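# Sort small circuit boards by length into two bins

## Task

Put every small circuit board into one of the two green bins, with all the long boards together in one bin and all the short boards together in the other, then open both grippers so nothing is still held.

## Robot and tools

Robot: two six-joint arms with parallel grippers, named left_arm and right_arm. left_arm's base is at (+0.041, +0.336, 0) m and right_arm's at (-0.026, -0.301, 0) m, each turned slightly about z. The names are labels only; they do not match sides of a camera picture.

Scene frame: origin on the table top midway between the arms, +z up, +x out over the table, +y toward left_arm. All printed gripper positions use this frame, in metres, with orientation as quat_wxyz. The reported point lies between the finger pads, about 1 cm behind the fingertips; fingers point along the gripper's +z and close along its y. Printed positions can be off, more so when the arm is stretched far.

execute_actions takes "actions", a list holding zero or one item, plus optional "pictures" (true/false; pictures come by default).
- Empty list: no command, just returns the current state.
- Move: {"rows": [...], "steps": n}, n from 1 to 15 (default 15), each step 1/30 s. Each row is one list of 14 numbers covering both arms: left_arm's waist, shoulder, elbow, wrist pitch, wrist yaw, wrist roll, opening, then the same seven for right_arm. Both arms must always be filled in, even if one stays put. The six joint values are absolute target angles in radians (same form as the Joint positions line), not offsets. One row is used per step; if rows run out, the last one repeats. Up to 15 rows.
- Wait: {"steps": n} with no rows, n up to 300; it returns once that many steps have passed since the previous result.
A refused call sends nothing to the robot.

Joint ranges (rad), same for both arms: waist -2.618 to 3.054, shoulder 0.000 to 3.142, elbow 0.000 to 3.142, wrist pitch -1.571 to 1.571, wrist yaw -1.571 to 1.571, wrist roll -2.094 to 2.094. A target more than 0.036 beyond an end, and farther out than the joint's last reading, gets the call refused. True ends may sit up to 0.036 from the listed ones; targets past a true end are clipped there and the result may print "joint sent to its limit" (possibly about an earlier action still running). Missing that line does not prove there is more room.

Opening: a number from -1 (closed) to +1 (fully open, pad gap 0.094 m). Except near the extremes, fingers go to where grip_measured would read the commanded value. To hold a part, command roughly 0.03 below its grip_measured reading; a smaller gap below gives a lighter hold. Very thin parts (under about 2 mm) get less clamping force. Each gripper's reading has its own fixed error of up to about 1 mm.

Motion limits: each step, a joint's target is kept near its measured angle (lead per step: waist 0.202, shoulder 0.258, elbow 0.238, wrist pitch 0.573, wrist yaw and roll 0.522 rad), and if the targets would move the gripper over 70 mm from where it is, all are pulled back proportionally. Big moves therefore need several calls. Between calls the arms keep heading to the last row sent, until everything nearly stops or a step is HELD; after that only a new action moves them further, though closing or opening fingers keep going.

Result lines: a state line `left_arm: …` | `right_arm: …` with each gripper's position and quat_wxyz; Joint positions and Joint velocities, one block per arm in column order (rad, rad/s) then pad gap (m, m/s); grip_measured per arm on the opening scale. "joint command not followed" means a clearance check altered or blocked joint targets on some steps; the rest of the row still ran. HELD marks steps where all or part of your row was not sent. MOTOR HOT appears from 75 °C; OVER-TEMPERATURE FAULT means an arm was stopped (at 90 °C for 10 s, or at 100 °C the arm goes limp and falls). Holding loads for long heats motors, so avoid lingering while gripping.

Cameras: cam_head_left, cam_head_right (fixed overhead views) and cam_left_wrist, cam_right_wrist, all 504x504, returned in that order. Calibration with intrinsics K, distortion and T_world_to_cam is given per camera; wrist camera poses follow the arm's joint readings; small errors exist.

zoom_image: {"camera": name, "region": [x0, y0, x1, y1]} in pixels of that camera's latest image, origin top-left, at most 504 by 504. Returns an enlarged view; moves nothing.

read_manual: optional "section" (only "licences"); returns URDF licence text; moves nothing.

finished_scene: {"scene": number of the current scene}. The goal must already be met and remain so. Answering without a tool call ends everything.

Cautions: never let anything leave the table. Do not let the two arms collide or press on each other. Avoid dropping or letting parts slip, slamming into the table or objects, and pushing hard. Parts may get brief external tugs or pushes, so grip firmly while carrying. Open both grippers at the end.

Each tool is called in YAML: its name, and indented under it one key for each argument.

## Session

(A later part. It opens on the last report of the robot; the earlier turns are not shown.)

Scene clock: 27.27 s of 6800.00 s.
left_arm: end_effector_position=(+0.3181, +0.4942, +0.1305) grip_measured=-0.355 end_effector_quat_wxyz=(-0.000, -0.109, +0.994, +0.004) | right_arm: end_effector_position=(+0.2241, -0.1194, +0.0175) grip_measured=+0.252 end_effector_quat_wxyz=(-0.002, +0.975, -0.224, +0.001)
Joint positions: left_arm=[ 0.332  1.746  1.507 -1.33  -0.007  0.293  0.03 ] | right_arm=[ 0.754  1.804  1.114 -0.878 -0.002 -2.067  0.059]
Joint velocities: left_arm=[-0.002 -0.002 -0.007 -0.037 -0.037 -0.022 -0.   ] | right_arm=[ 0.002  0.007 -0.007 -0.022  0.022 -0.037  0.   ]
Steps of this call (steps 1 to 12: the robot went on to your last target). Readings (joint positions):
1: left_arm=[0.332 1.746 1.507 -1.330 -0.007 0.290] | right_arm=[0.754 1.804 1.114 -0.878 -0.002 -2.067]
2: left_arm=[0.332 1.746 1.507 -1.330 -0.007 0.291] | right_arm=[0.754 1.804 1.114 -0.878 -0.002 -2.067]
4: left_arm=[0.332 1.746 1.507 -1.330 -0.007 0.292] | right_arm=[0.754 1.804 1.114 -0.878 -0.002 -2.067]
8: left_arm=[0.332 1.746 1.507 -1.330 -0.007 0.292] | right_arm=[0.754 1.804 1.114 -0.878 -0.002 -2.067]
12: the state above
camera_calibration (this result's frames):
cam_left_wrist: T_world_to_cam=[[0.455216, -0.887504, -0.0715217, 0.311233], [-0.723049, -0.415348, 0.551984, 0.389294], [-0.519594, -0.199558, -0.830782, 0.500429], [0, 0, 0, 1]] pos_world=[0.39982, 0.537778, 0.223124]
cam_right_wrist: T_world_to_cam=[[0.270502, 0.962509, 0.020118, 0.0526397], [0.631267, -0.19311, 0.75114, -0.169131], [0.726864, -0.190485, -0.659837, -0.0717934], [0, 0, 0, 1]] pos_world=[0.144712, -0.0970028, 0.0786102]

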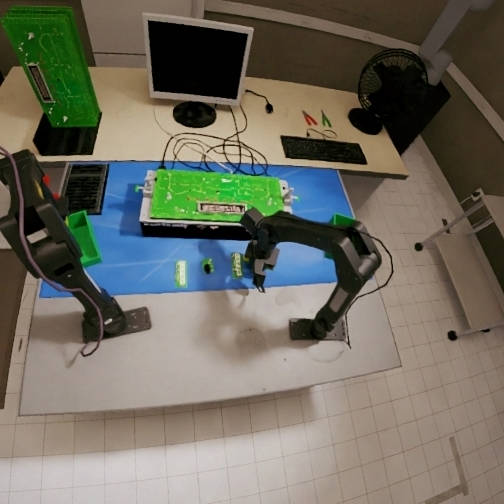

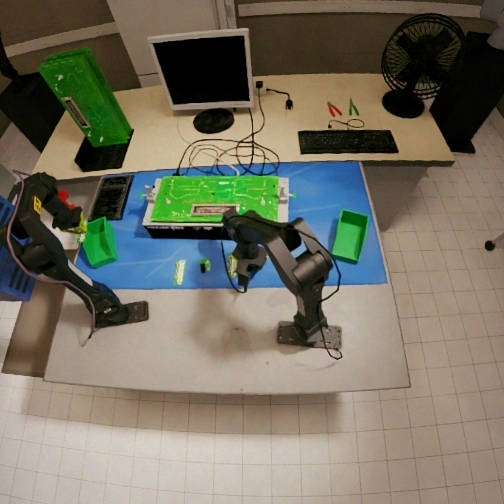

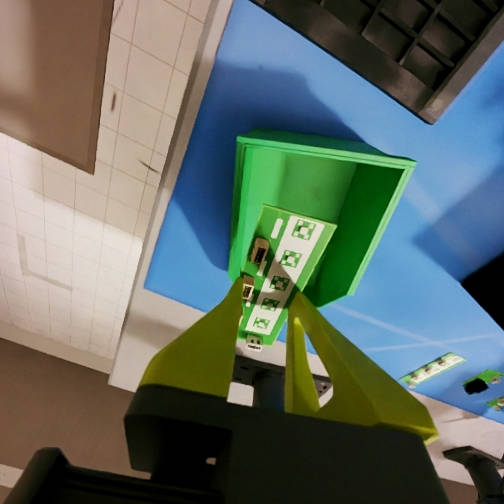

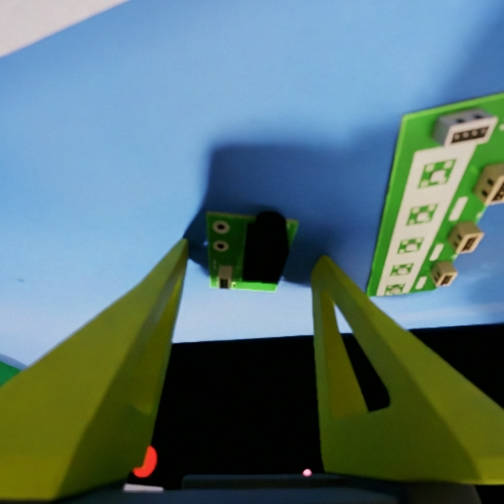

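execute_actions:
  actions:
    - {"rows":[[0.262,1.73,1.53,-1.33,0,0.05,-0.4,0.75,1.82,1.095,-0.86,0,-2.06,-0.4]],"steps":10}
  pictures: false

execute_actions:
  actions:
    - {"rows":[[0.262,1.75,1.44,-1.22,0,0.05,-0.4,0.75,1.79,1.17,-0.95,0,-2.06,-0.4],[0.262,1.75,1.44,-1.22,0,0.05,-0.4,0.75,1.79,1.17,-0.95,0,-2.06,-0.4],[0.262,1.75,1.44,-1.22,0,0.05,-0.4,0.75,1.79,1.17,-0.95,0,-2.06,-0.4],[0.262,1.75,1.44,-1.22,0,0.05,-0.4,0.75,1.79,1.17,-0.95,0,-2.06,-0.4],[0.262,1.77,1.35,-1.11,0,0.05,-0.4,0.75,1.74,1.27,-1.1,0,-2.06,-0.4],[0.262,1.77,1.35,-1.11,0,0.05,-0.4,0.75,1.74,1.27,-1.1,0,-2.06,-0.4],[0.262,1.77,1.35,-1.11,0,0.05,-0.4,0.75,1.74,1.27,-1.1,0,-2.06,-0.4],[0.262,1.77,1.35,-1.11,0,0.05,-0.4,0.75,1.74,1.27,-1.1,0,-2.06,-0.4],[0.262,1.79,1.255,-1.005,0,0.05,-0.4,0.75,1.68,1.38,-1.27,0,-2.06,-0.4],[0.262,1.79,1.255,-1.005,0,0.05,-0.4,0.75,1.68,1.38,-1.27,0,-2.06,-0.4],[0.262,1.79,1.255,-1.005,0,0.05,-0.4,0.75,1.68,1.38,-1.27,0,-2.06,-0.4],[0.262,1.79,1.255,-1.005,0,0.05,-0.4,0.75,1.62,1.47,-1.42,0,-2.06,-0.4]]}
  pictures: false

execute_actions:
  actions:
    - {"steps":12}

Scene clock: 30.57 s of 6800.00 s.
left_arm: end_effector_position=(+0.3293, +0.4725, +0.1305) grip_measured=-0.355 end_effector_quat_wxyz=(+0.001, -0.176, +0.984, +0.001) | right_arm: end_effector_position=(+0.2272, -0.1164, +0.0172) grip_measured=-0.366 end_effector_quat_wxyz=(-0.009, +0.975, -0.224, +0.005)
Joint positions: left_arm=[ 0.259  1.746  1.507 -1.33  -0.001  0.085  0.03 ] | right_arm=[ 0.754  1.805  1.114 -0.86  -0.005 -2.067  0.03 ]
Joint velocities: left_arm=[-0.002  0.012 -0.007 -0.022 -0.007 -0.139 -0.001] | right_arm=[ 0.002 -0.002 -0.017  0.007  0.007  0.022 -0.   ]
Steps of this call (steps 1 to 15: the robot went on to your last target; steps 16 to 89: nothing new was sent; steps 90 to 99: all 10 steps of this action). Readings (joint positions):
90: left_arm=[0.325 1.746 1.507 -1.330 -0.009 0.258] | right_arm=[0.754 1.804 1.114 -0.874 -0.003 -2.067]
91: left_arm=[0.313 1.746 1.507 -1.330 -0.010 0.217] | right_arm=[0.754 1.804 1.114 -0.865 -0.005 -2.067]
93: left_arm=[0.280 1.746 1.507 -1.330 -0.007 0.160] | right_arm=[0.754 1.805 1.114 -0.860 -0.005 -2.067]
97: left_arm=[0.259 1.746 1.507 -1.330 -0.001 0.100] | right_arm=[0.754 1.805 1.114 -0.860 -0.005 -2.067]
99: the state above

Scene clock: 31.07 s of 6800.00 s.
left_arm: end_effector_position=(+0.3224, +0.4692, +0.0542) grip_measured=-0.355 end_effector_quat_wxyz=(-0.018, -0.188, +0.982, -0.004) | right_arm: end_effector_position=(+0.2311, -0.1142, +0.1433) grip_measured=-0.366 end_effector_quat_wxyz=(-0.039, +0.973, -0.223, +0.033)
Joint positions: left_arm=[ 0.259  1.796  1.26  -1.071 -0.001  0.059  0.03 ] | right_arm=[ 0.754  1.647  1.441 -1.262 -0.002 -2.067  0.03 ]
Joint velocities: left_arm=[-0.007  0.032 -0.027  0.242 -0.066  0.022 -0.   ] | right_arm=[-0.007 -0.613  0.515 -0.784  0.007  0.022 -0.001]
Steps of this call (steps 1 to 15: all 15 steps of this action). Readings (joint positions):
1: left_arm=[0.259 1.746 1.500 -1.318 -0.001 0.079] | right_arm=[0.754 1.805 1.120 -0.869 -0.005 -2.067]
2: left_arm=[0.259 1.745 1.488 -1.301 -0.001 0.075] | right_arm=[0.754 1.805 1.127 -0.881 -0.004 -2.067]
4: left_arm=[0.259 1.746 1.464 -1.278 -0.001 0.069] | right_arm=[0.754 1.805 1.141 -0.898 -0.004 -2.067]
8: left_arm=[0.259 1.759 1.379 -1.193 -0.001 0.062] | right_arm=[0.754 1.779 1.228 -1.003 -0.003 -2.067]
15: the state above

Scene clock: 31.47 s of 6800.00 s.
left_arm: end_effector_position=(+0.3318, +0.4737, +0.0541) grip_measured=-0.355 end_effector_quat_wxyz=(+0.003, -0.189, +0.982, +0.001) | right_arm: end_effector_position=(+0.2090, -0.1300, +0.1555) grip_measured=-0.366 end_effector_quat_wxyz=(-0.011, +0.975, -0.224, +0.008)
Joint positions: left_arm=[ 0.259  1.796  1.26  -1.029 -0.001  0.058  0.03 ] | right_arm=[ 0.754  1.618  1.464 -1.389 -0.002 -2.067  0.03 ]
Joint velocities: left_arm=[ 0.002  0.007 -0.012  0.022 -0.022 -0.022 -0.001] | right_arm=[-0.002 -0.002  0.002 -0.066  0.022 -0.007 -0.001]
Steps of this call (steps 1 to 12: the robot went on to your last target). Readings (joint positions):
1: left_arm=[0.259 1.796 1.260 -1.064 -0.001 0.058] | right_arm=[0.754 1.629 1.455 -1.286 -0.002 -2.067]
2: left_arm=[0.259 1.796 1.260 -1.056 -0.001 0.058] | right_arm=[0.754 1.618 1.462 -1.307 -0.002 -2.067]
4: left_arm=[0.259 1.796 1.260 -1.044 -0.001 0.058] | right_arm=[0.754 1.613 1.464 -1.341 -0.002 -2.067]
8: left_arm=[0.259 1.796 1.260 -1.033 -0.001 0.058] | right_arm=[0.754 1.618 1.464 -1.377 -0.002 -2.067]
12: the state above
camera_calibration (this result's frames):
cam_left_wrist: T_world_to_cam=[[0.592675, -0.802879, -0.0642055, 0.195216], [-0.650766, -0.524305, 0.549188, 0.460705], [-0.474595, -0.283707, -0.833228, 0.465001], [0, 0, 0, 1]] pos_world=[0.404798, 0.530209, 0.146972]
cam_right_wrist: T_world_to_cam=[[0.269936, 0.962085, 0.0390699, 0.0612866], [0.617096, -0.204003, 0.759984, -0.265204], [0.73914, -0.181037, -0.648767, 0.0251223], [0, 0, 0, 1]] pos_world=[0.128544, -0.108517, 0.215455]

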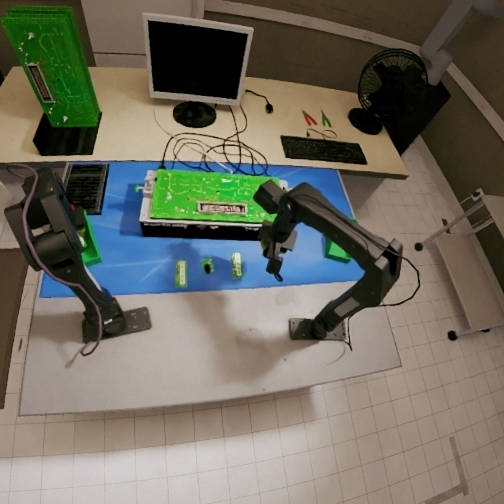

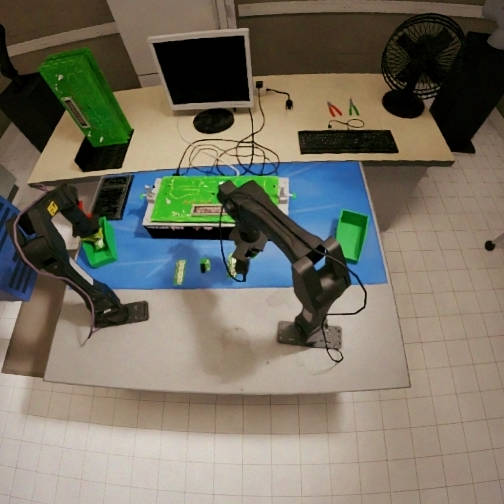

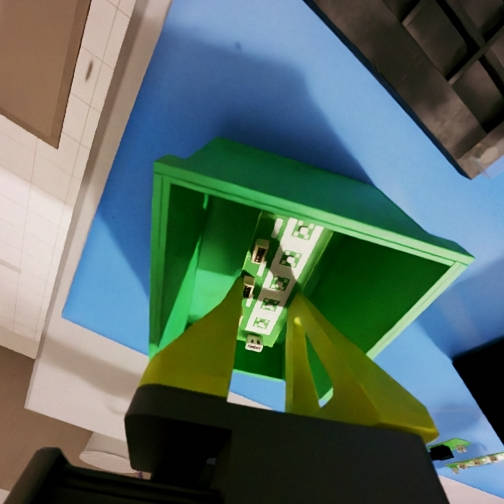

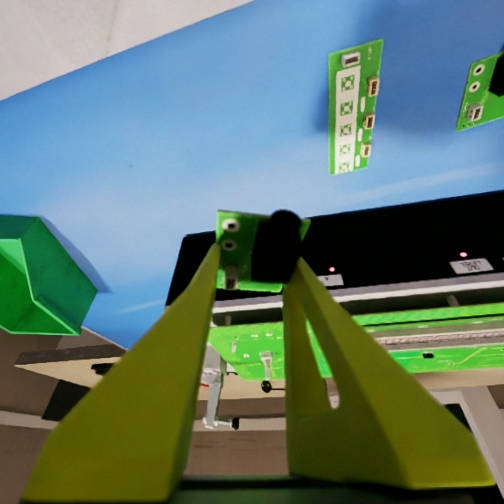

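execute_actions:
  actions:
    - {"rows":[[0.262,1.74,1.125,-0.93,0,0.1,-0.4,-0.324,1.75,1.62,-1.45,0,-1.72,-0.4]]}
  pictures: false

execute_actions:
  actions:
    - {"rows":[[0.262,1.74,1.125,-0.93,0,0.1,-0.1,-0.324,2.0,1.93,-1.46,0,-1.72,-0.4]]}
  pictures: false

execute_actions:
  actions:
    - {"rows":[[0.262,1.70,1.3,-1.17,0,0.1,-0.1,-0.324,2.0,1.93,-1.46,0,-1.72,-0.4],[0.262,1.70,1.3,-1.17,0,0.1,-0.1,-0.324,2.0,1.93,-1.46,0,-1.72,-0.4],[0.262,1.70,1.3,-1.17,0,0.1,-0.1,-0.324,2.0,1.93,-1.46,0,-1.72,-0.4],[0.262,1.70,1.3,-1.17,0,0.1,-0.1,-0.324,2.0,1.93,-1.46,0,-1.72,-0.4],[0.262,1.70,1.3,-1.17,0,0.1,-0.1,-0.324,2.0,1.93,-1.46,0,-1.72,-0.4],[0.262,1.70,1.3,-1.17,0,0.1,-0.1,-0.324,2.0,1.93,-1.46,0,-1.72,-0.4],[0.262,1.62,1.47,-1.42,0,0.1,-0.1,-0.324,2.0,1.93,-1.46,0,-1.72,-0.4]]}

Scene clock: 34.67 s of 6800.00 s.
left_arm: end_effector_position=(+0.3125, +0.4646, +0.0347) grip_measured=-0.355 end_effector_quat_wxyz=(-0.005, -0.172, +0.985, -0.001) | right_arm: end_effector_position=(+0.2742, -0.4152, +0.1456) grip_measured=-0.366 end_effector_quat_wxyz=(+0.003, +0.634, -0.773, -0.005)
Joint positions: left_arm=[ 0.259  1.758  1.132 -0.956 -0.001  0.091  0.03 ] | right_arm=[-0.237  1.772  1.599 -1.409  0.001 -1.741  0.03 ]
Joint velocities: left_arm=[-0.007 -0.002  0.022  0.081 -0.051 -0.007  0.001] | right_arm=[-1.902 -0.007 -0.017 -0.037  0.11   0.095  0.001]
Steps of this call (steps 1 to 30: the robot went on to your last target; steps 31 to 81: nothing new was sent; steps 82 to 96: all 15 steps of this action). Readings (joint positions):
82: left_arm=[0.259 1.788 1.242 -1.006 -0.001 0.063] | right_arm=[0.733 1.636 1.487 -1.418 -0.013 -2.019]
83: left_arm=[0.259 1.773 1.209 -0.980 -0.001 0.069] | right_arm=[0.686 1.670 1.533 -1.440 -0.021 -1.961]
85: left_arm=[0.259 1.759 1.159 -0.974 -0.001 0.078] | right_arm=[0.555 1.728 1.590 -1.422 -0.020 -1.877]
89: left_arm=[0.259 1.758 1.132 -0.973 -0.001 0.086] | right_arm=[0.271 1.771 1.599 -1.409 -0.011 -1.789]
96: the state above

Scene clock: 35.17 s of 6800.00 s.
left_arm: end_effector_position=(+0.3133, +0.4650, +0.0347) grip_measured=-0.103 end_effector_quat_wxyz=(-0.004, -0.172, +0.985, -0.001) | right_arm: end_effector_position=(+0.3230, -0.4741, +0.1387) grip_measured=-0.366 end_effector_quat_wxyz=(-0.000, -0.594, +0.805, -0.010)
Joint positions: left_arm=[ 0.259  1.758  1.132 -0.952 -0.001  0.093  0.042] | right_arm=[-0.329  2.021  1.903 -1.435  0.01  -1.73   0.03 ]
Joint velocities: left_arm=[ 0.002 -0.017 -0.002  0.037  0.007 -0.007 -0.   ] | right_arm=[-0.012  0.007 -0.012 -0.066 -0.022 -0.007 -0.002]
Steps of this call (steps 1 to 15: all 15 steps of this action). Readings (joint positions):
1: left_arm=[0.259 1.758 1.132 -0.955 -0.001 0.092] | right_arm=[-0.293 1.804 1.639 -1.443 0.008 -1.739]
2: left_arm=[0.259 1.758 1.132 -0.954 -0.001 0.092] | right_arm=[-0.330 1.862 1.724 -1.477 0.015 -1.738]
4: left_arm=[0.259 1.758 1.132 -0.953 -0.001 0.092] | right_arm=[-0.353 1.966 1.856 -1.451 0.020 -1.734]
8: left_arm=[0.259 1.758 1.132 -0.953 -0.001 0.092] | right_arm=[-0.335 2.021 1.896 -1.427 0.015 -1.731]
15: the state above

Scene clock: 35.67 s of 6800.00 s.
left_arm: end_effector_position=(+0.3103, +0.4636, +0.1569) grip_measured=-0.103 end_effector_quat_wxyz=(+0.030, -0.171, +0.985, +0.009) | right_arm: end_effector_position=(+0.3226, -0.4738, +0.1386) grip_measured=-0.366 end_effector_quat_wxyz=(-0.001, -0.593, +0.805, -0.010)
Joint positions: left_arm=[ 0.259  1.612  1.461 -1.357 -0.001  0.093  0.042] | right_arm=[-0.329  2.021  1.903 -1.437  0.01  -1.73   0.03 ]
Joint velocities: left_arm=[-0.007 -0.002  0.007 -0.388  0.007 -0.095 -0.001] | right_arm=[-0.007 -0.007  0.007  0.051 -0.066 -0.051 -0.001]
Steps of this call (steps 1 to 15: all 15 steps of this action). Readings (joint positions):
1: left_arm=[0.259 1.758 1.152 -0.983 -0.001 0.093] | right_arm=[-0.329 2.021 1.903 -1.435 0.010 -1.730]
2: left_arm=[0.259 1.758 1.184 -1.032 -0.001 0.093] | right_arm=[-0.329 2.021 1.903 -1.435 0.010 -1.730]
4: left_arm=[0.259 1.737 1.245 -1.078 -0.001 0.093] | right_arm=[-0.329 2.021 1.903 -1.436 0.010 -1.730]
8: left_arm=[0.259 1.699 1.347 -1.195 -0.001 0.093] | right_arm=[-0.329 2.021 1.903 -1.436 0.010 -1.730]
15: the state above
camera_calibration (this result's frames):
cam_left_wrist: T_world_to_cam=[[0.567247, -0.821711, -0.0549659, 0.221671], [-0.696114, -0.514068, 0.501158, 0.401747], [-0.440063, -0.246018, -0.863609, 0.514214], [0, 0, 0, 1]] pos_world=[0.380206, 0.51518, 0.254925]
cam_right_wrist: T_world_to_cam=[[0.992116, -0.122067, 0.0283842, -0.383099], [-0.100753, -0.642186, 0.759899, -0.368603], [-0.0745303, -0.756767, -0.649422, -0.14222], [0, 0, 0, 1]] pos_world=[0.332341, -0.391102, 0.198614]

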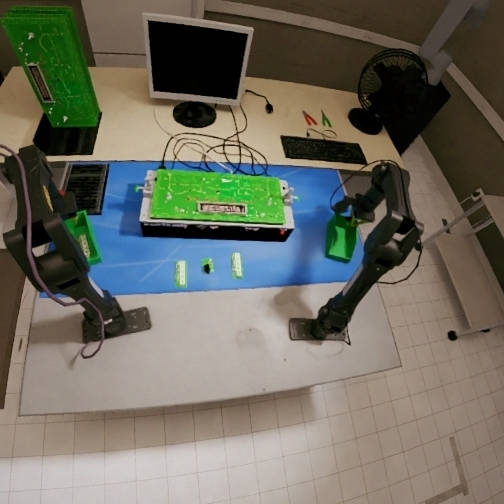

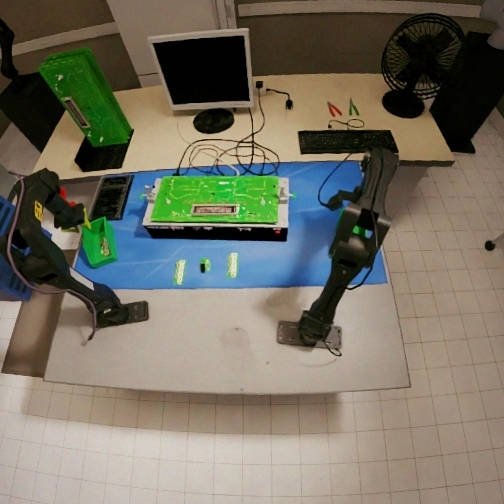

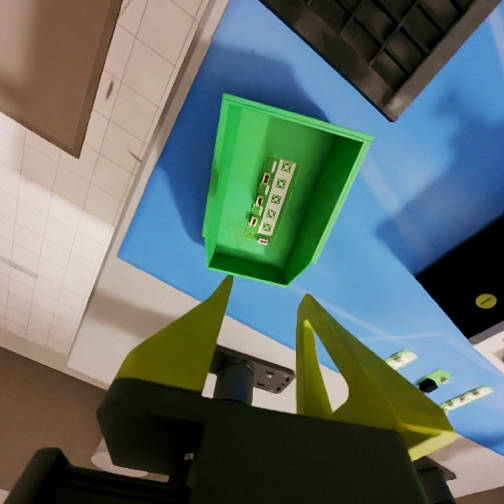

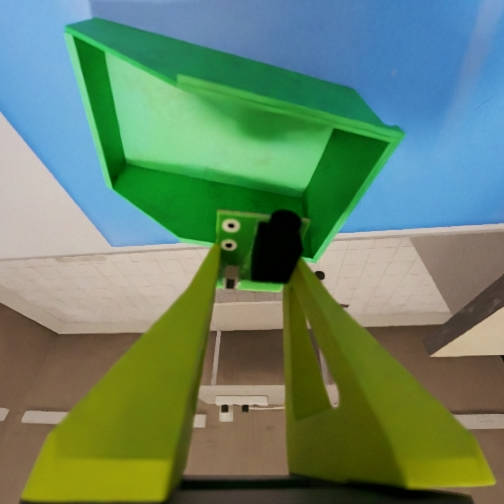

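execute_actions:
  actions:
    - {"rows":[[-1.105,1.5,1.3,-1.37,0,-0.93,0.2,-0.324,1.96,1.75,-1.34,0,-1.72,-0.4],[-1.105,1.5,1.3,-1.37,0,-0.93,0.2,-0.324,1.96,1.75,-1.34,0,-1.72,-0.4],[-1.105,1.5,1.3,-1.37,0,-0.93,0.2,-0.324,1.96,1.75,-1.34,0,-1.72,-0.4],[-1.105,1.5,1.3,-1.37,0,-0.93,0.2,-0.324,1.96,1.75,-1.34,0,-1.72,-0.4],[-1.105,1.5,1.3,-1.37,0,-0.93,0.2,-0.324,1.96,1.75,-1.34,0,-1.72,-0.4],[-1.105,1.5,1.3,-1.37,0,-0.93,0.2,-0.324,1.945,1.61,-1.21,0,-1.72,-0.4],[-1.105,1.5,1.3,-1.37,0,-0.93,0.2,-0.324,1.945,1.61,-1.21,0,-1.72,-0.4],[-1.105,1.5,1.3,-1.37,0,-0.93,0.2,-0.324,1.945,1.61,-1.21,0,-1.72,-0.4],[-1.105,1.5,1.3,-1.37,0,-0.93,0.2,-0.324,1.945,1.61,-1.21,0,-1.72,-0.4],[-1.105,1.5,1.3,-1.37,0,-0.93,0.2,-0.324,1.945,1.61,-1.21,0,-1.72,-0.4],[-1.105,1.5,1.3,-1.37,0,-0.93,0.2,-0.324,1.94,1.48,-1.075,0,-1.72,-0.4]]}
  pictures: false

execute_actions:
  actions:
    - {"rows":[[-1.105,1.555,1.03,-1.015,0,-0.93,0.2,-0.324,1.94,1.48,-1.075,0,-1.72,-0.4]]}
  pictures: false

execute_actions:
  actions:
    - {"steps":10}

Scene clock: 39.37 s of 6800.00 s.
left_arm: end_effector_position=(+0.2563, +0.1912, +0.1412) grip_measured=+0.197 end_effector_quat_wxyz=(-0.004, -0.134, +0.991, -0.001) | right_arm: end_effector_position=(+0.2877, -0.4565, +0.0575) grip_measured=-0.366 end_effector_quat_wxyz=(-0.017, -0.593, +0.805, +0.023)
Joint positions: left_arm=[-0.773  1.528  1.316 -1.363  0.006 -0.862  0.056] | right_arm=[-0.329  1.956  1.485 -1.157  0.01  -1.729  0.03 ]
Joint velocities: left_arm=[-2.083  0.012 -0.002  0.037 -0.037 -0.418 -0.   ] | right_arm=[-0.012  0.046 -0.32   0.315 -0.095 -0.022 -0.001]
Steps of this call (steps 1 to 30: the robot went on to your last target; steps 31 to 90: nothing new was sent; then 0.20 s passed at rest; steps 91 to 105: all 15 steps of this action). Readings (joint positions):
91: left_arm=[0.237 1.600 1.438 -1.389 -0.011 0.017] | right_arm=[-0.329 2.011 1.877 -1.413 0.010 -1.730]
92: left_arm=[0.188 1.574 1.393 -1.368 -0.019 -0.085] | right_arm=[-0.329 1.993 1.832 -1.388 0.010 -1.729]
94: left_arm=[0.044 1.536 1.332 -1.375 -0.013 -0.281] | right_arm=[-0.329 1.982 1.775 -1.385 0.010 -1.729]
98: left_arm=[-0.255 1.528 1.316 -1.373 -0.002 -0.637] | right_arm=[-0.329 1.962 1.653 -1.305 0.010 -1.729]
105: the state above

Scene clock: 39.87 s of 6800.00 s.
left_arm: end_effector_position=(+0.1918, +0.1295, +0.0588) grip_measured=+0.197 end_effector_quat_wxyz=(-0.012, +0.007, +1.000, +0.001) | right_arm: end_effector_position=(+0.3000, -0.4626, +0.0545) grip_measured=-0.366 end_effector_quat_wxyz=(-0.004, -0.593, +0.805, -0.002)
Joint positions: left_arm=[-1.112  1.569  1.026 -1.044  0.017 -0.919  0.056] | right_arm=[-0.329  1.957  1.475 -1.09   0.01  -1.729  0.03 ]
Joint velocities: left_arm=[-0.007  0.007 -0.002  0.037 -0.081 -0.11   0.   ] | right_arm=[-0.007 -0.002 -0.012 -0.007  0.022  0.037  0.001]
Steps of this call (steps 1 to 15: all 15 steps of this action). Readings (joint positions):
1: left_arm=[-0.842 1.525 1.291 -1.325 0.007 -0.873] | right_arm=[-0.329 1.957 1.478 -1.148 0.010 -1.729]
2: left_arm=[-0.906 1.519 1.244 -1.261 0.008 -0.880] | right_arm=[-0.329 1.957 1.475 -1.139 0.010 -1.729]
4: left_arm=[-1.027 1.532 1.135 -1.166 0.010 -0.892] | right_arm=[-0.329 1.957 1.475 -1.120 0.010 -1.729]
8: left_arm=[-1.116 1.569 1.028 -1.098 0.024 -0.908] | right_arm=[-0.329 1.957 1.475 -1.099 0.010 -1.729]
15: the state above

Scene clock: 40.20 s of 6800.00 s.
left_arm: end_effector_position=(+0.1938, +0.1272, +0.0588) grip_measured=+0.197 end_effector_quat_wxyz=(-0.008, +0.006, +1.000, -0.003) | right_arm: end_effector_position=(+0.3003, -0.4627, +0.0545) grip_measured=-0.366 end_effector_quat_wxyz=(-0.004, -0.593, +0.805, -0.003)
Joint positions: left_arm=[-1.112  1.569  1.026 -1.032  0.016 -0.922  0.056] | right_arm=[-0.329  1.957  1.475 -1.089  0.01  -1.729  0.03 ]
Joint velocities: left_arm=[-0.002 -0.007  0.002  0.007 -0.095  0.007  0.   ] | right_arm=[ 0.007 -0.012  0.002  0.022  0.066  0.037  0.001]
Steps of this call (steps 1 to 10: the robot went on to your last target). Readings (joint positions):
1: left_arm=[-1.112 1.569 1.026 -1.041 0.017 -0.920] | right_arm=[-0.329 1.957 1.475 -1.090 0.010 -1.729]
2: left_arm=[-1.112 1.569 1.026 -1.038 0.017 -0.920] | right_arm=[-0.329 1.957 1.475 -1.089 0.010 -1.729]
4: left_arm=[-1.112 1.569 1.026 -1.035 0.017 -0.921] | right_arm=[-0.329 1.957 1.475 -1.089 0.010 -1.729]
8: left_arm=[-1.112 1.569 1.026 -1.032 0.016 -0.922] | right_arm=[-0.329 1.957 1.475 -1.089 0.010 -1.729]
10: the state above
camera_calibration (this result's frames):
cam_left_wrist: T_world_to_cam=[[0.240237, -0.968685, -0.0627391, 0.0884616], [-0.789574, -0.232596, 0.567866, 0.17533], [-0.564676, -0.0868856, -0.820726, 0.296834], [0, 0, 0, 1]] pos_world=[0.2848, 0.152263, 0.149605]
cam_right_wrist: T_world_to_cam=[[0.992315, -0.122974, 0.0137568, -0.356955], [-0.090746, -0.647628, 0.756534, -0.305124], [-0.0841245, -0.751968, -0.65381, -0.184809], [0, 0, 0, 1]] pos_world=[0.310976, -0.380474, 0.114917]

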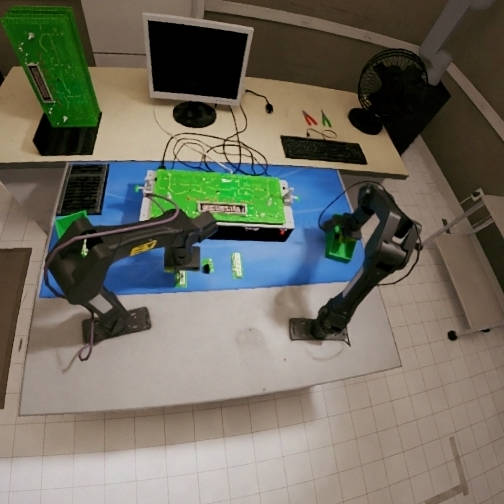

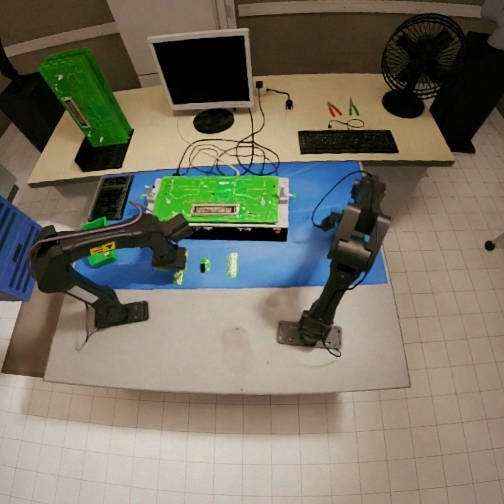

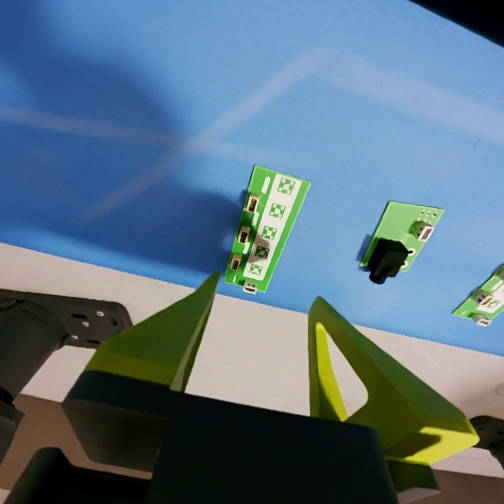

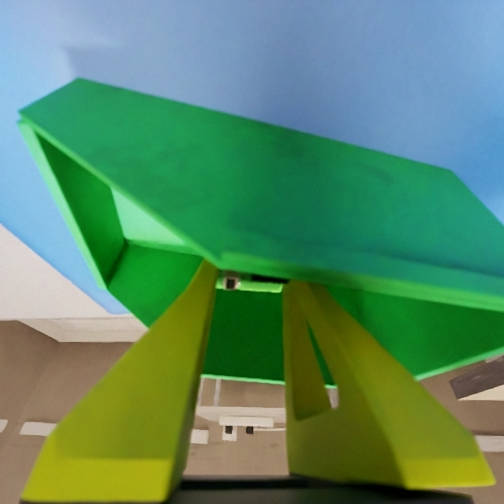

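execute_actions:
  actions:
    - {"rows":[[-1.105,1.58,0.95,-0.93,0,-0.93,0.2,-0.324,1.94,1.48,-1.075,0,-1.72,-0.1],[-1.105,1.58,0.95,-0.93,0,-0.93,0.2,-0.324,1.94,1.48,-1.075,0,-1.72,-0.1],[-1.105,1.58,0.95,-0.93,0,-0.93,0.2,-0.324,1.94,1.48,-1.075,0,-1.72,-0.1],[-1.105,1.58,0.95,-0.93,0,-0.93,0.2,-0.324,1.94,1.48,-1.075,0,-1.72,-0.1],[-1.105,1.58,0.95,-0.93,0,-0.93,0.2,-0.324,1.94,1.48,-1.075,0,-1.72,-0.1],[-1.105,1.58,0.95,-0.93,0,-0.93,0.2,-0.324,1.94,1.48,-1.075,0,-1.72,-0.1],[-1.105,1.60,0.90,-0.85,0,-0.93,0.2,-0.324,1.94,1.48,-1.075,0,-1.72,-0.1]]}
  pictures: false

execute_actions:
  actions:
    - {"rows":[[-1.105,1.62,0.862,-0.815,0,-0.93,0.2,-0.324,1.93,1.63,-1.27,0,-1.72,-0.1],[-1.105,1.62,0.862,-0.815,0,-0.93,0.2,-0.324,1.93,1.63,-1.27,0,-1.72,-0.1],[-1.105,1.62,0.862,-0.815,0,-0.93,0.2,-0.324,1.93,1.63,-1.27,0,-1.72,-0.1],[-1.105,1.62,0.862,-0.815,0,-0.93,0.2,-0.324,1.93,1.63,-1.27,0,-1.72,-0.1],[-1.105,1.62,0.862,-0.815,0,-0.93,0.2,-0.324,1.93,1.63,-1.27,0,-1.72,-0.1],[-1.105,1.62,0.862,-0.815,0,-0.93,0.2,-0.324,1.93,1.63,-1.27,0,-1.72,-0.1],[-1.105,1.62,0.862,-0.815,0,-0.93,0.2,-0.324,1.9,1.8,-1.47,0,-1.72,-0.1]]}

Scene clock: 43.50 s of 6800.00 s.
left_arm: end_effector_position=(+0.1924, +0.1295, +0.0270) grip_measured=+0.197 end_effector_quat_wxyz=(-0.003, +0.005, +1.000, -0.008) | right_arm: end_effector_position=(+0.3003, -0.4627, +0.0545) grip_measured=-0.102 end_effector_quat_wxyz=(-0.004, -0.593, +0.805, -0.003)
Joint positions: left_arm=[-1.112  1.593  0.914 -0.883  0.015 -0.923  0.056] | right_arm=[-0.329  1.957  1.475 -1.089  0.01  -1.729  0.042]
Joint velocities: left_arm=[ 0.007 -0.012 -0.007  0.168  0.022  0.022 -0.001] | right_arm=[ 0.002 -0.012  0.002  0.037  0.051  0.037 -0.   ]
Steps of this call (steps 1 to 30: the robot went on to your last target; steps 31 to 84: nothing new was sent; steps 85 to 99: all 15 steps of this action). Readings (joint positions):
85: left_arm=[-1.112 1.569 1.018 -1.018 0.016 -0.922] | right_arm=[-0.329 1.957 1.475 -1.089 0.010 -1.729]
86: left_arm=[-1.112 1.569 1.005 -0.998 0.015 -0.922] | right_arm=[-0.329 1.957 1.475 -1.089 0.010 -1.729]
88: left_arm=[-1.112 1.572 0.978 -0.977 0.015 -0.922] | right_arm=[-0.329 1.957 1.475 -1.089 0.010 -1.729]
92: left_arm=[-1.112 1.576 0.945 -0.935 0.015 -0.923] | right_arm=[-0.329 1.957 1.475 -1.089 0.010 -1.729]
99: the state above

Scene clock: 44.00 s of 6800.00 s.
left_arm: end_effector_position=(+0.1907, +0.1318, +0.0142) grip_measured=+0.197 end_effector_quat_wxyz=(-0.005, +0.005, +1.000, -0.006) | right_arm: end_effector_position=(+0.3038, -0.4644, +0.1520) grip_measured=-0.102 end_effector_quat_wxyz=(+0.007, -0.593, +0.805, -0.024)
Joint positions: left_arm=[-1.112  1.612  0.877 -0.832  0.015 -0.923  0.056] | right_arm=[-0.329  1.902  1.788 -1.408  0.01  -1.729  0.042]
Joint velocities: left_arm=[-0.022  0.007 -0.022 -0.051 -0.051 -0.051 -0.   ] | right_arm=[-0.007 -0.007  0.007 -0.359  0.037  0.007  0.   ]
Steps of this call (steps 1 to 15: all 15 steps of this action). Readings (joint positions):
1: left_arm=[-1.112 1.594 0.910 -0.872 0.015 -0.923] | right_arm=[-0.329 1.960 1.495 -1.115 0.010 -1.729]
2: left_arm=[-1.112 1.595 0.903 -0.860 0.015 -0.923] | right_arm=[-0.329 1.966 1.528 -1.152 0.010 -1.729]
4: left_arm=[-1.112 1.603 0.888 -0.848 0.015 -0.923] | right_arm=[-0.329 1.960 1.583 -1.183 0.010 -1.729]
8: left_arm=[-1.112 1.612 0.877 -0.842 0.015 -0.923] | right_arm=[-0.329 1.949 1.685 -1.287 0.010 -1.729]
15: the state above
camera_calibration (this result's frames):
cam_left_wrist: T_world_to_cam=[[0.241331, -0.968829, -0.0559496, 0.0905874], [-0.792787, -0.230074, 0.564407, 0.199617], [-0.559686, -0.0918527, -0.823599, 0.258654], [0, 0, 0, 1]] pos_world=[0.281157, 0.157448, 0.10543]
cam_right_wrist: T_world_to_cam=[[0.990656, -0.122556, 0.0598323, -0.368234], [-0.124321, -0.631127, 0.765652, -0.363177], [-0.0560736, -0.765937, -0.640466, -0.139111], [0, 0, 0, 1]] pos_world=[0.311843, -0.38089, 0.211003]

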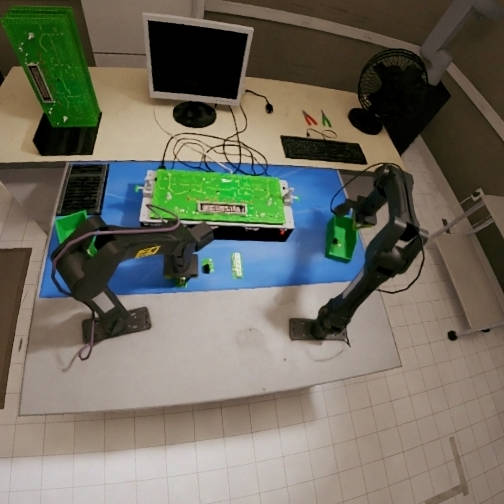

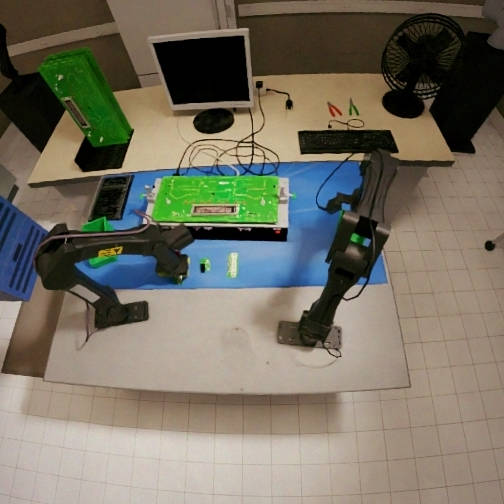

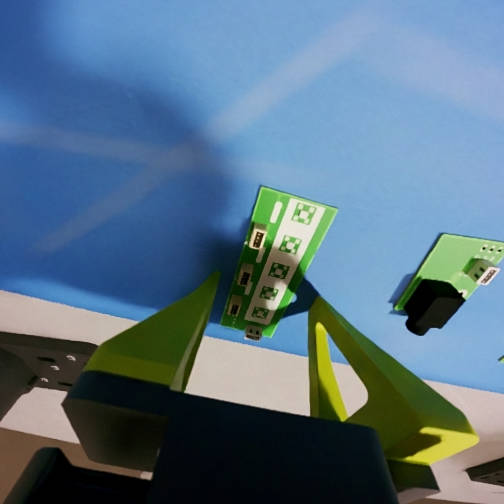

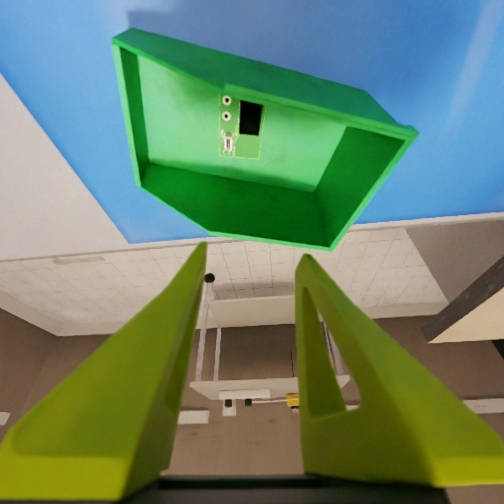

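execute_actions:
  actions:
    - {"rows":[[-1.105,1.63,0.85,-0.81,0,-0.93,0.2,-0.324,1.62,1.47,-1.42,0,-2.06,0.3],[-1.105,1.63,0.85,-0.81,0,-0.93,0.2,-0.324,1.62,1.47,-1.42,0,-2.06,0.3],[-1.105,1.63,0.85,-0.81,0,-0.93,0.2,-0.324,1.62,1.47,-1.42,0,-2.06,0.3],[-1.105,1.63,0.85,-0.81,0,-0.93,0.2,-0.324,1.62,1.47,-1.42,0,-2.06,0.3],[-1.105,1.63,0.85,-0.81,0,-0.93,0.2,-0.324,1.62,1.47,-1.42,0,-2.06,0.3],[-1.105,1.63,0.85,-0.81,0,-0.93,0.2,-0.324,1.62,1.47,-1.42,0,-2.06,0.3],[-1.105,1.63,0.85,-0.81,0,-0.93,-0.4,-0.324,1.62,1.47,-1.42,0,-2.06,0.3]]}
  pictures: false

execute_actions:
  actions:
    - {"rows":[[-1.105,1.59,0.95,-0.93,0,-0.93,-0.4,0.4,1.62,1.47,-1.42,0,-2.06,0.3],[-1.105,1.59,0.95,-0.93,0,-0.93,-0.4,0.4,1.62,1.47,-1.42,0,-2.06,0.3],[-1.105,1.59,0.95,-0.93,0,-0.93,-0.4,0.4,1.62,1.47,-1.42,0,-2.06,0.3],[-1.105,1.59,0.95,-0.93,0,-0.93,-0.4,0.4,1.62,1.47,-1.42,0,-2.06,0.3],[-1.105,1.55,1.07,-1.09,0,-0.93,-0.4,0.4,1.62,1.47,-1.42,0,-2.06,0.3],[-1.105,1.55,1.07,-1.09,0,-0.93,-0.4,0.4,1.62,1.47,-1.42,0,-2.06,0.3],[-1.105,1.55,1.07,-1.09,0,-0.93,-0.4,0.4,1.62,1.47,-1.42,0,-2.06,0.3],[-1.105,1.55,1.07,-1.09,0,-0.93,-0.4,0.4,1.62,1.47,-1.42,0,-2.06,0.3],[-1.105,1.52,1.2,-1.25,0,-0.93,-0.4,0.4,1.62,1.47,-1.42,0,-2.06,0.3],[-1.105,1.52,1.2,-1.25,0,-0.93,-0.4,0.4,1.62,1.47,-1.42,0,-2.06,0.3],[-1.105,1.52,1.2,-1.25,0,-0.93,-0.4,0.4,1.62,1.47,-1.42,0,-2.06,0.3],[-1.105,1.5,1.35,-1.42,0,-0.93,-0.4,0.4,1.62,1.47,-1.42,0,-2.06,0.3]]}
  pictures: false

Scene clock: 47.27 s of 6800.00 s.
left_arm: end_effector_position=(+0.1920, +0.1298, +0.0142) grip_measured=-0.397 end_effector_quat_wxyz=(-0.002, +0.005, +1.000, -0.010) | right_arm: end_effector_position=(+0.2267, -0.4263, +0.1581) grip_measured=+0.298 end_effector_quat_wxyz=(+0.005, +0.710, -0.704, -0.002)
Joint positions: left_arm=[-1.112  1.612  0.877 -0.823  0.015 -0.923  0.028] | right_arm=[-0.329  1.62   1.476 -1.434  0.009 -2.038  0.061]
Joint velocities: left_arm=[ 0.002 -0.002 -0.017  0.007 -0.037  0.022 -0.001] | right_arm=[ 0.012  0.002 -0.002 -0.066 -0.081 -0.095 -0.   ]
Steps of this call (steps 1 to 30: the robot went on to your last target; steps 31 to 83: nothing new was sent; steps 84 to 98: all 15 steps of this action). Readings (joint positions):
84: left_arm=[-1.112 1.612 0.877 -0.830 0.015 -0.923] | right_arm=[-0.329 1.871 1.742 -1.409 0.009 -1.774]
85: left_arm=[-1.112 1.612 0.877 -0.829 0.015 -0.923] | right_arm=[-0.329 1.809 1.650 -1.374 0.009 -1.829]
87: left_arm=[-1.112 1.612 0.877 -0.828 0.015 -0.923] | right_arm=[-0.329 1.691 1.516 -1.405 0.009 -1.910]
91: left_arm=[-1.112 1.612 0.877 -0.826 0.015 -0.923] | right_arm=[-0.329 1.619 1.480 -1.440 0.009 -1.993]
98: the state above

Scene clock: 47.77 s of 6800.00 s.
left_arm: end_effector_position=(+0.2091, +0.1069, +0.1438) grip_measured=-0.397 end_effector_quat_wxyz=(+0.025, +0.005, +0.999, -0.046) | right_arm: end_effector_position=(+0.2504, -0.2174, +0.1582) grip_measured=+0.298 end_effector_quat_wxyz=(-0.009, +0.920, -0.393, +0.005)
Joint positions: left_arm=[-1.112  1.521  1.316 -1.262  0.015 -0.924  0.028] | right_arm=[ 0.415  1.62   1.476 -1.408 -0.008 -2.05   0.061]
Joint velocities: left_arm=[-0.012 -0.383  0.716 -0.579  0.007  0.022  0.   ] | right_arm=[-0.12  -0.002 -0.007 -0.037  0.022 -0.007 -0.001]
Steps of this call (steps 1 to 15: all 15 steps of this action). Readings (joint positions):
1: left_arm=[-1.112 1.611 0.884 -0.835 0.015 -0.923] | right_arm=[-0.307 1.620 1.476 -1.433 0.020 -2.040]
2: left_arm=[-1.112 1.611 0.895 -0.855 0.015 -0.923] | right_arm=[-0.259 1.620 1.476 -1.431 0.027 -2.042]
4: left_arm=[-1.112 1.609 0.915 -0.876 0.015 -0.923] | right_arm=[-0.120 1.620 1.476 -1.422 0.024 -2.045]
8: left_arm=[-1.112 1.582 1.024 -0.992 0.015 -0.923] | right_arm=[0.173 1.620 1.476 -1.410 0.015 -2.048]
15: the state above

Missed (too high). Retry.

execute_actions:
  actions:
    - {"rows":[[-1.105,1.55,1.1,-1.08,0,-0.93,0.2,0.4,1.62,1.47,-1.42,0,-2.06,0.3],[-1.105,1.55,1.1,-1.08,0,-0.93,0.2,0.4,1.62,1.47,-1.42,0,-2.06,0.3],[-1.105,1.55,1.1,-1.08,0,-0.93,0.2,0.4,1.62,1.47,-1.42,0,-2.06,0.3],[-1.105,1.55,1.1,-1.08,0,-0.93,0.2,0.4,1.62,1.47,-1.42,0,-2.06,0.3],[-1.105,1.55,1.1,-1.08,0,-0.93,0.2,0.4,1.62,1.47,-1.42,0,-2.06,0.3],[-1.105,1.55,1.1,-1.08,0,-0.93,0.2,0.4,1.62,1.47,-1.42,0,-2.06,0.3],[-1.105,1.55,1.1,-1.08,0,-0.93,0.2,0.4,1.62,1.47,-1.42,0,-2.06,0.3],[-1.105,1.585,0.93,-0.89,0,-0.93,0.2,0.4,1.62,1.47,-1.42,0,-2.06,0.3]]}
  pictures: false

execute_actions:
  actions:
    - {"steps":10}
  pictures: false

execute_actions:
  actions:
    - {"rows":[[-1.105,1.635,0.845,-0.80,-0.01,-0.93,0.2,0.4,1.62,1.47,-1.42,0,-2.06,0.3]]}

Scene clock: 49.87 s of 6800.00 s.
left_arm: end_effector_position=(+0.1856, +0.1399, +0.0330) grip_measured=+0.197 end_effector_quat_wxyz=(-0.018, +0.004, +1.000, +0.015) | right_arm: end_effector_position=(+0.2512, -0.2201, +0.1582) grip_measured=+0.298 end_effector_quat_wxyz=(-0.007, +0.918, -0.396, +0.007)
Joint positions: left_arm=[-1.112  1.587  0.933 -0.962  0.011 -0.925  0.056] | right_arm=[ 0.408  1.62   1.476 -1.408 -0.003 -2.05   0.061]
Joint velocities: left_arm=[-0.012 -0.007 -0.007  0.271  0.022  0.007 -0.   ] | right_arm=[-0.017  0.012  0.007  0.022  0.037 -0.095  0.001]
Steps of this call (steps 1 to 30: the robot went on to your last target; steps 31 to 48: nothing new was sent; steps 49 to 63: all 15 steps of this action). Readings (joint positions):
49: left_arm=[-1.112 1.495 1.314 -1.362 0.012 -0.925] | right_arm=[0.408 1.620 1.476 -1.408 -0.003 -2.050]
50: left_arm=[-1.112 1.490 1.260 -1.297 0.012 -0.925] | right_arm=[0.408 1.620 1.476 -1.408 -0.003 -2.050]
52: left_arm=[-1.112 1.520 1.160 -1.219 0.012 -0.925] | right_arm=[0.408 1.620 1.476 -1.408 -0.003 -2.050]
56: left_arm=[-1.112 1.568 1.072 -1.127 0.011 -0.925] | right_arm=[0.408 1.620 1.476 -1.408 -0.003 -2.050]
63: the state above

Scene clock: 50.20 s of 6800.00 s.
left_arm: end_effector_position=(+0.1933, +0.1294, +0.0327) grip_measured=+0.197 end_effector_quat_wxyz=(-0.002, +0.004, +1.000, -0.006) | right_arm: end_effector_position=(+0.2512, -0.2201, +0.1582) grip_measured=+0.298 end_effector_quat_wxyz=(-0.007, +0.918, -0.396, +0.007)
Joint positions: left_arm=[-1.112  1.587  0.933 -0.909  0.011 -0.925  0.056] | right_arm=[ 0.408  1.62   1.476 -1.408 -0.003 -2.05   0.061]
Joint velocities: left_arm=[-0.012  0.007 -0.007  0.081 -0.007  0.007  0.   ] | right_arm=[ 0.007 -0.012 -0.017  0.007 -0.037 -0.022  0.   ]
Steps of this call (steps 1 to 10: the robot went on to your last target). Readings (joint positions):
1: left_arm=[-1.112 1.587 0.933 -0.949 0.011 -0.925] | right_arm=[0.408 1.620 1.476 -1.408 -0.003 -2.050]
2: left_arm=[-1.112 1.587 0.933 -0.938 0.011 -0.925] | right_arm=[0.408 1.620 1.476 -1.408 -0.003 -2.050]
4: left_arm=[-1.112 1.587 0.933 -0.926 0.011 -0.925] | right_arm=[0.408 1.620 1.476 -1.408 -0.003 -2.050]
8: left_arm=[-1.112 1.587 0.933 -0.912 0.011 -0.925] | right_arm=[0.408 1.620 1.476 -1.408 -0.003 -2.050]
10: the state above

Scene clock: 50.70 s of 6800.00 s.
left_arm: end_effector_position=(+0.1913, +0.1343, +0.0130) grip_measured=+0.197 end_effector_quat_wxyz=(-0.004, +0.002, +1.000, -0.001) | right_arm: end_effector_position=(+0.2512, -0.2201, +0.1582) grip_measured=+0.298 end_effector_quat_wxyz=(-0.007, +0.918, -0.396, +0.007)
Joint positions: left_arm=[-1.11   1.614  0.874 -0.834  0.007 -0.927  0.056] | right_arm=[ 0.408  1.62   1.476 -1.408 -0.003 -2.05   0.061]
Joint velocities: left_arm=[ 0.017 -0.012 -0.012 -0.051  0.037 -0.022 -0.   ] | right_arm=[ 0.002  0.002 -0.002 -0.007  0.007 -0.066  0.001]
Steps of this call (steps 1 to 15: all 15 steps of this action). Readings (joint positions):
1: left_arm=[-1.112 1.589 0.925 -0.895 0.010 -0.925] | right_arm=[0.408 1.620 1.476 -1.408 -0.003 -2.050]
2: left_arm=[-1.112 1.593 0.909 -0.870 0.009 -0.925] | right_arm=[0.408 1.620 1.476 -1.408 -0.003 -2.050]
4: left_arm=[-1.112 1.612 0.879 -0.847 0.007 -0.925] | right_arm=[0.408 1.620 1.476 -1.408 -0.003 -2.050]
8: left_arm=[-1.110 1.614 0.874 -0.834 0.007 -0.927] | right_arm=[0.408 1.620 1.476 -1.408 -0.003 -2.050]
15: the state above
camera_calibration (this result's frames):
cam_left_wrist: T_world_to_cam=[[0.247762, -0.966636, -0.0650225, 0.0914016], [-0.792688, -0.240848, 0.560034, 0.20287], [-0.55701, -0.0872127, -0.825914, 0.257124], [0, 0, 0, 1]] pos_world=[0.281388, 0.159638, 0.104691]
cam_right_wrist: T_world_to_cam=[[0.593757, 0.803949, 0.03345, 0.0212273], [0.51082, -0.408734, 0.756306, -0.329364], [0.621704, -0.431975, -0.653362, -0.0456448], [0, 0, 0, 1]] pos_world=[0.18402, -0.171406, 0.218568]

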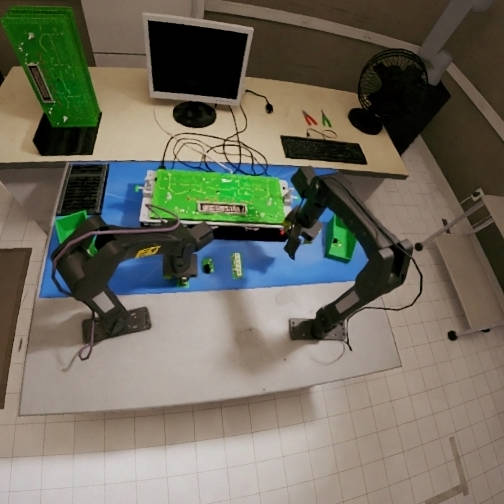

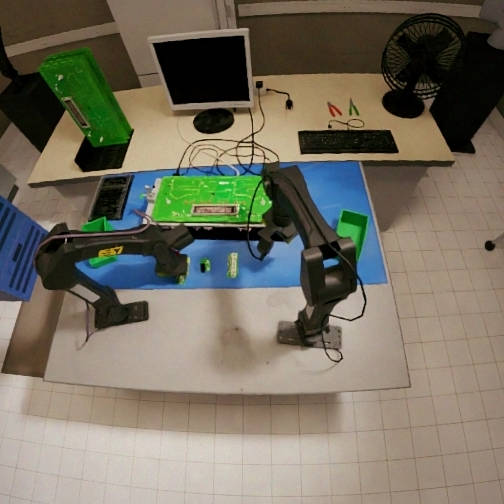

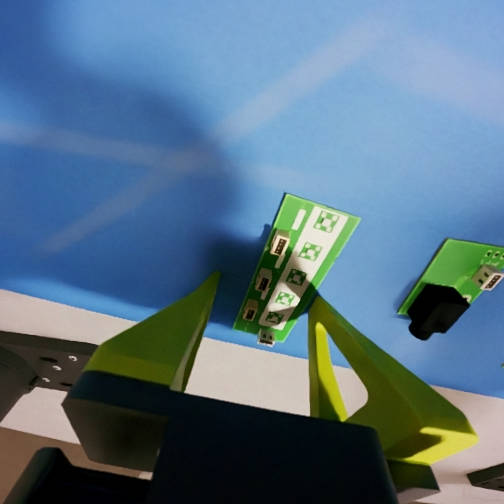

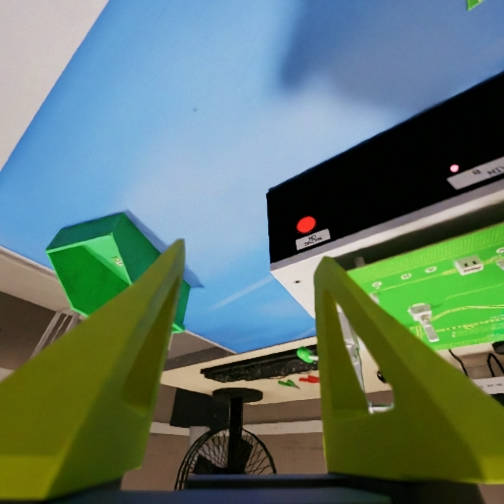

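execute_actions:
  actions:
    - {"rows":[[-1.105,1.66,1.03,-0.99,-0.01,-0.90,0.25,0.4,1.62,1.47,-1.42,0,-2.06,0.3]]}
  pictures: false

execute_actions:
  actions:
    - {"rows":[[-1.105,1.705,0.93,-0.875,-0.01,-0.90,0.25,0.4,1.62,1.47,-1.42,0,-2.06,0.3]]}
  pictures: false

execute_actions:
  actions:
    - {"rows":[[-1.105,1.705,0.93,-0.875,-0.01,-0.90,-0.4,0.4,1.62,1.47,-1.42,0,-2.06,0.3]],"steps":10}

Scene clock: 52.63 s of 6800.00 s.
left_arm: end_effector_position=(+0.1997, +0.1235, +0.0358) grip_measured=+0.247 end_effector_quat_wxyz=(-0.012, +0.011, +1.000, +0.011) | right_arm: end_effector_position=(+0.2512, -0.2202, +0.1582) grip_measured=+0.298 end_effector_quat_wxyz=(-0.007, +0.918, -0.396, +0.007)
Joint positions: left_arm=[-1.11   1.651  1.013 -0.966  0.006 -0.908  0.059] | right_arm=[ 0.408  1.62   1.476 -1.408 -0.003 -2.05   0.061]
Joint velocities: left_arm=[ 0.002 -0.012  0.007 -0.007  0.022 -0.007  0.   ] | right_arm=[ 0.002 -0.012 -0.002  0.007  0.066  0.066 -0.   ]
Steps of this call (steps 1 to 15: the robot went on to your last target; steps 16 to 43: nothing new was sent; steps 44 to 58: all 15 steps of this action). Readings (joint positions):
44: left_arm=[-1.110 1.620 0.893 -0.861 0.006 -0.925] | right_arm=[0.408 1.620 1.476 -1.408 -0.003 -2.050]
45: left_arm=[-1.110 1.636 0.928 -0.900 0.006 -0.922] | right_arm=[0.408 1.620 1.476 -1.408 -0.003 -2.050]
47: left_arm=[-1.110 1.651 0.984 -0.920 0.006 -0.916] | right_arm=[0.408 1.620 1.476 -1.408 -0.003 -2.050]
51: left_arm=[-1.110 1.651 1.013 -0.935 0.006 -0.911] | right_arm=[0.408 1.620 1.476 -1.408 -0.003 -2.050]
58: the state above

Scene clock: 53.13 s of 6800.00 s.
left_arm: end_effector_position=(+0.1953, +0.1305, +0.0144) grip_measured=+0.247 end_effector_quat_wxyz=(-0.021, +0.012, +0.999, +0.024) | right_arm: end_effector_position=(+0.2512, -0.2202, +0.1582) grip_measured=+0.298 end_effector_quat_wxyz=(-0.007, +0.918, -0.396, +0.007)
Joint positions: left_arm=[-1.108  1.686  0.957 -0.904  0.004 -0.906  0.059] | right_arm=[ 0.408  1.62   1.476 -1.408 -0.003 -2.05   0.061]
Joint velocities: left_arm=[-0.007 -0.002  0.002 -0.037 -0.022 -0.037 -0.   ] | right_arm=[-0.002  0.012  0.002 -0.037 -0.051 -0.007 -0.001]
Steps of this call (steps 1 to 15: all 15 steps of this action). Readings (joint positions):
1: left_arm=[-1.110 1.653 1.006 -0.955 0.005 -0.908] | right_arm=[0.408 1.620 1.476 -1.408 -0.003 -2.050]
2: left_arm=[-1.110 1.658 0.992 -0.935 0.005 -0.907] | right_arm=[0.408 1.620 1.476 -1.408 -0.003 -2.050]
4: left_arm=[-1.110 1.680 0.964 -0.916 0.005 -0.907] | right_arm=[0.408 1.620 1.476 -1.408 -0.003 -2.050]
8: left_arm=[-1.108 1.686 0.957 -0.904 0.004 -0.907] | right_arm=[0.408 1.620 1.476 -1.408 -0.003 -2.050]
15: the state above

Scene clock: 53.47 s of 6800.00 s.
left_arm: end_effector_position=(+0.1968, +0.1281, +0.0139) grip_measured=-0.378 end_effector_quat_wxyz=(-0.018, +0.012, +1.000, +0.019) | right_arm: end_effector_position=(+0.2512, -0.2202, +0.1582) grip_measured=+0.298 end_effector_quat_wxyz=(-0.007, +0.918, -0.396, +0.007)
Joint positions: left_arm=[-1.108  1.687  0.957 -0.892  0.005 -0.906  0.029] | right_arm=[ 0.408  1.62   1.476 -1.408 -0.003 -2.05   0.061]
Joint velocities: left_arm=[-0.002  0.007 -0.002  0.051  0.007 -0.081 -0.001] | right_arm=[-0.007 -0.007  0.002  0.022 -0.007 -0.066  0.   ]
Steps of this call (steps 1 to 10: all 10 steps of this action). Readings (joint positions):
1: left_arm=[-1.108 1.686 0.957 -0.901 0.006 -0.906] | right_arm=[0.408 1.620 1.476 -1.408 -0.003 -2.050]
2: left_arm=[-1.108 1.686 0.957 -0.894 0.007 -0.906] | right_arm=[0.408 1.620 1.476 -1.408 -0.003 -2.050]
4: left_arm=[-1.108 1.687 0.957 -0.892 0.006 -0.906] | right_arm=[0.408 1.620 1.476 -1.408 -0.003 -2.050]
8: left_arm=[-1.108 1.687 0.957 -0.892 0.005 -0.906] | right_arm=[0.408 1.620 1.476 -1.408 -0.003 -2.050]
10: the state above
camera_calibration (this result's frames):
cam_left_wrist: T_world_to_cam=[[0.226054, -0.967877, -0.110064, 0.0891269], [-0.781485, -0.247643, 0.572673, 0.203686], [-0.581534, -0.0434419, -0.812362, 0.25942], [0, 0, 0, 1]] pos_world=[0.289891, 0.147975, 0.103906]
cam_right_wrist: T_world_to_cam=[[0.59376, 0.803957, 0.0332172, 0.0213068], [0.510738, -0.408461, 0.75651, -0.329352], [0.621769, -0.43222, -0.653138, -0.0457903], [0, 0, 0, 1]] pos_world=[0.184032, -0.171448, 0.218543]

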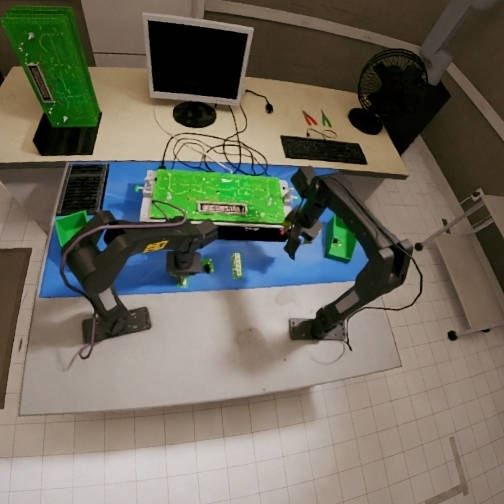

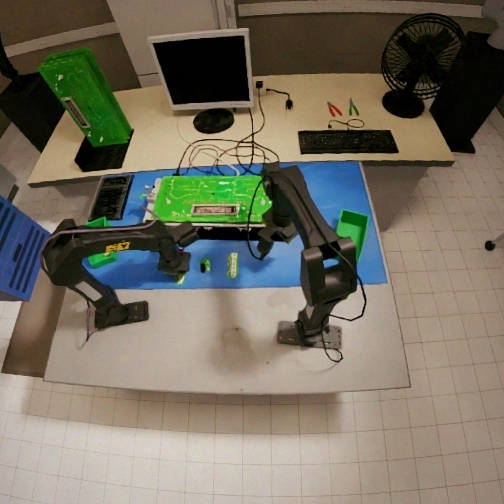

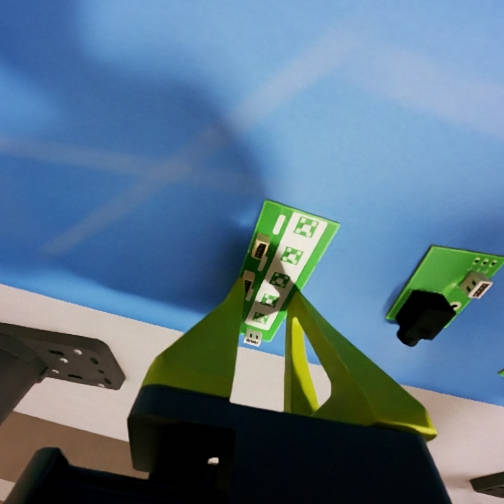

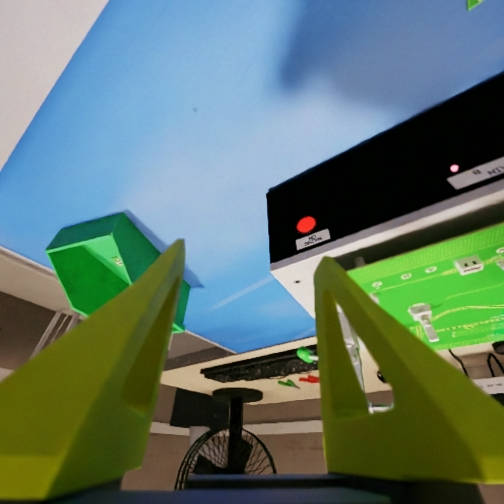

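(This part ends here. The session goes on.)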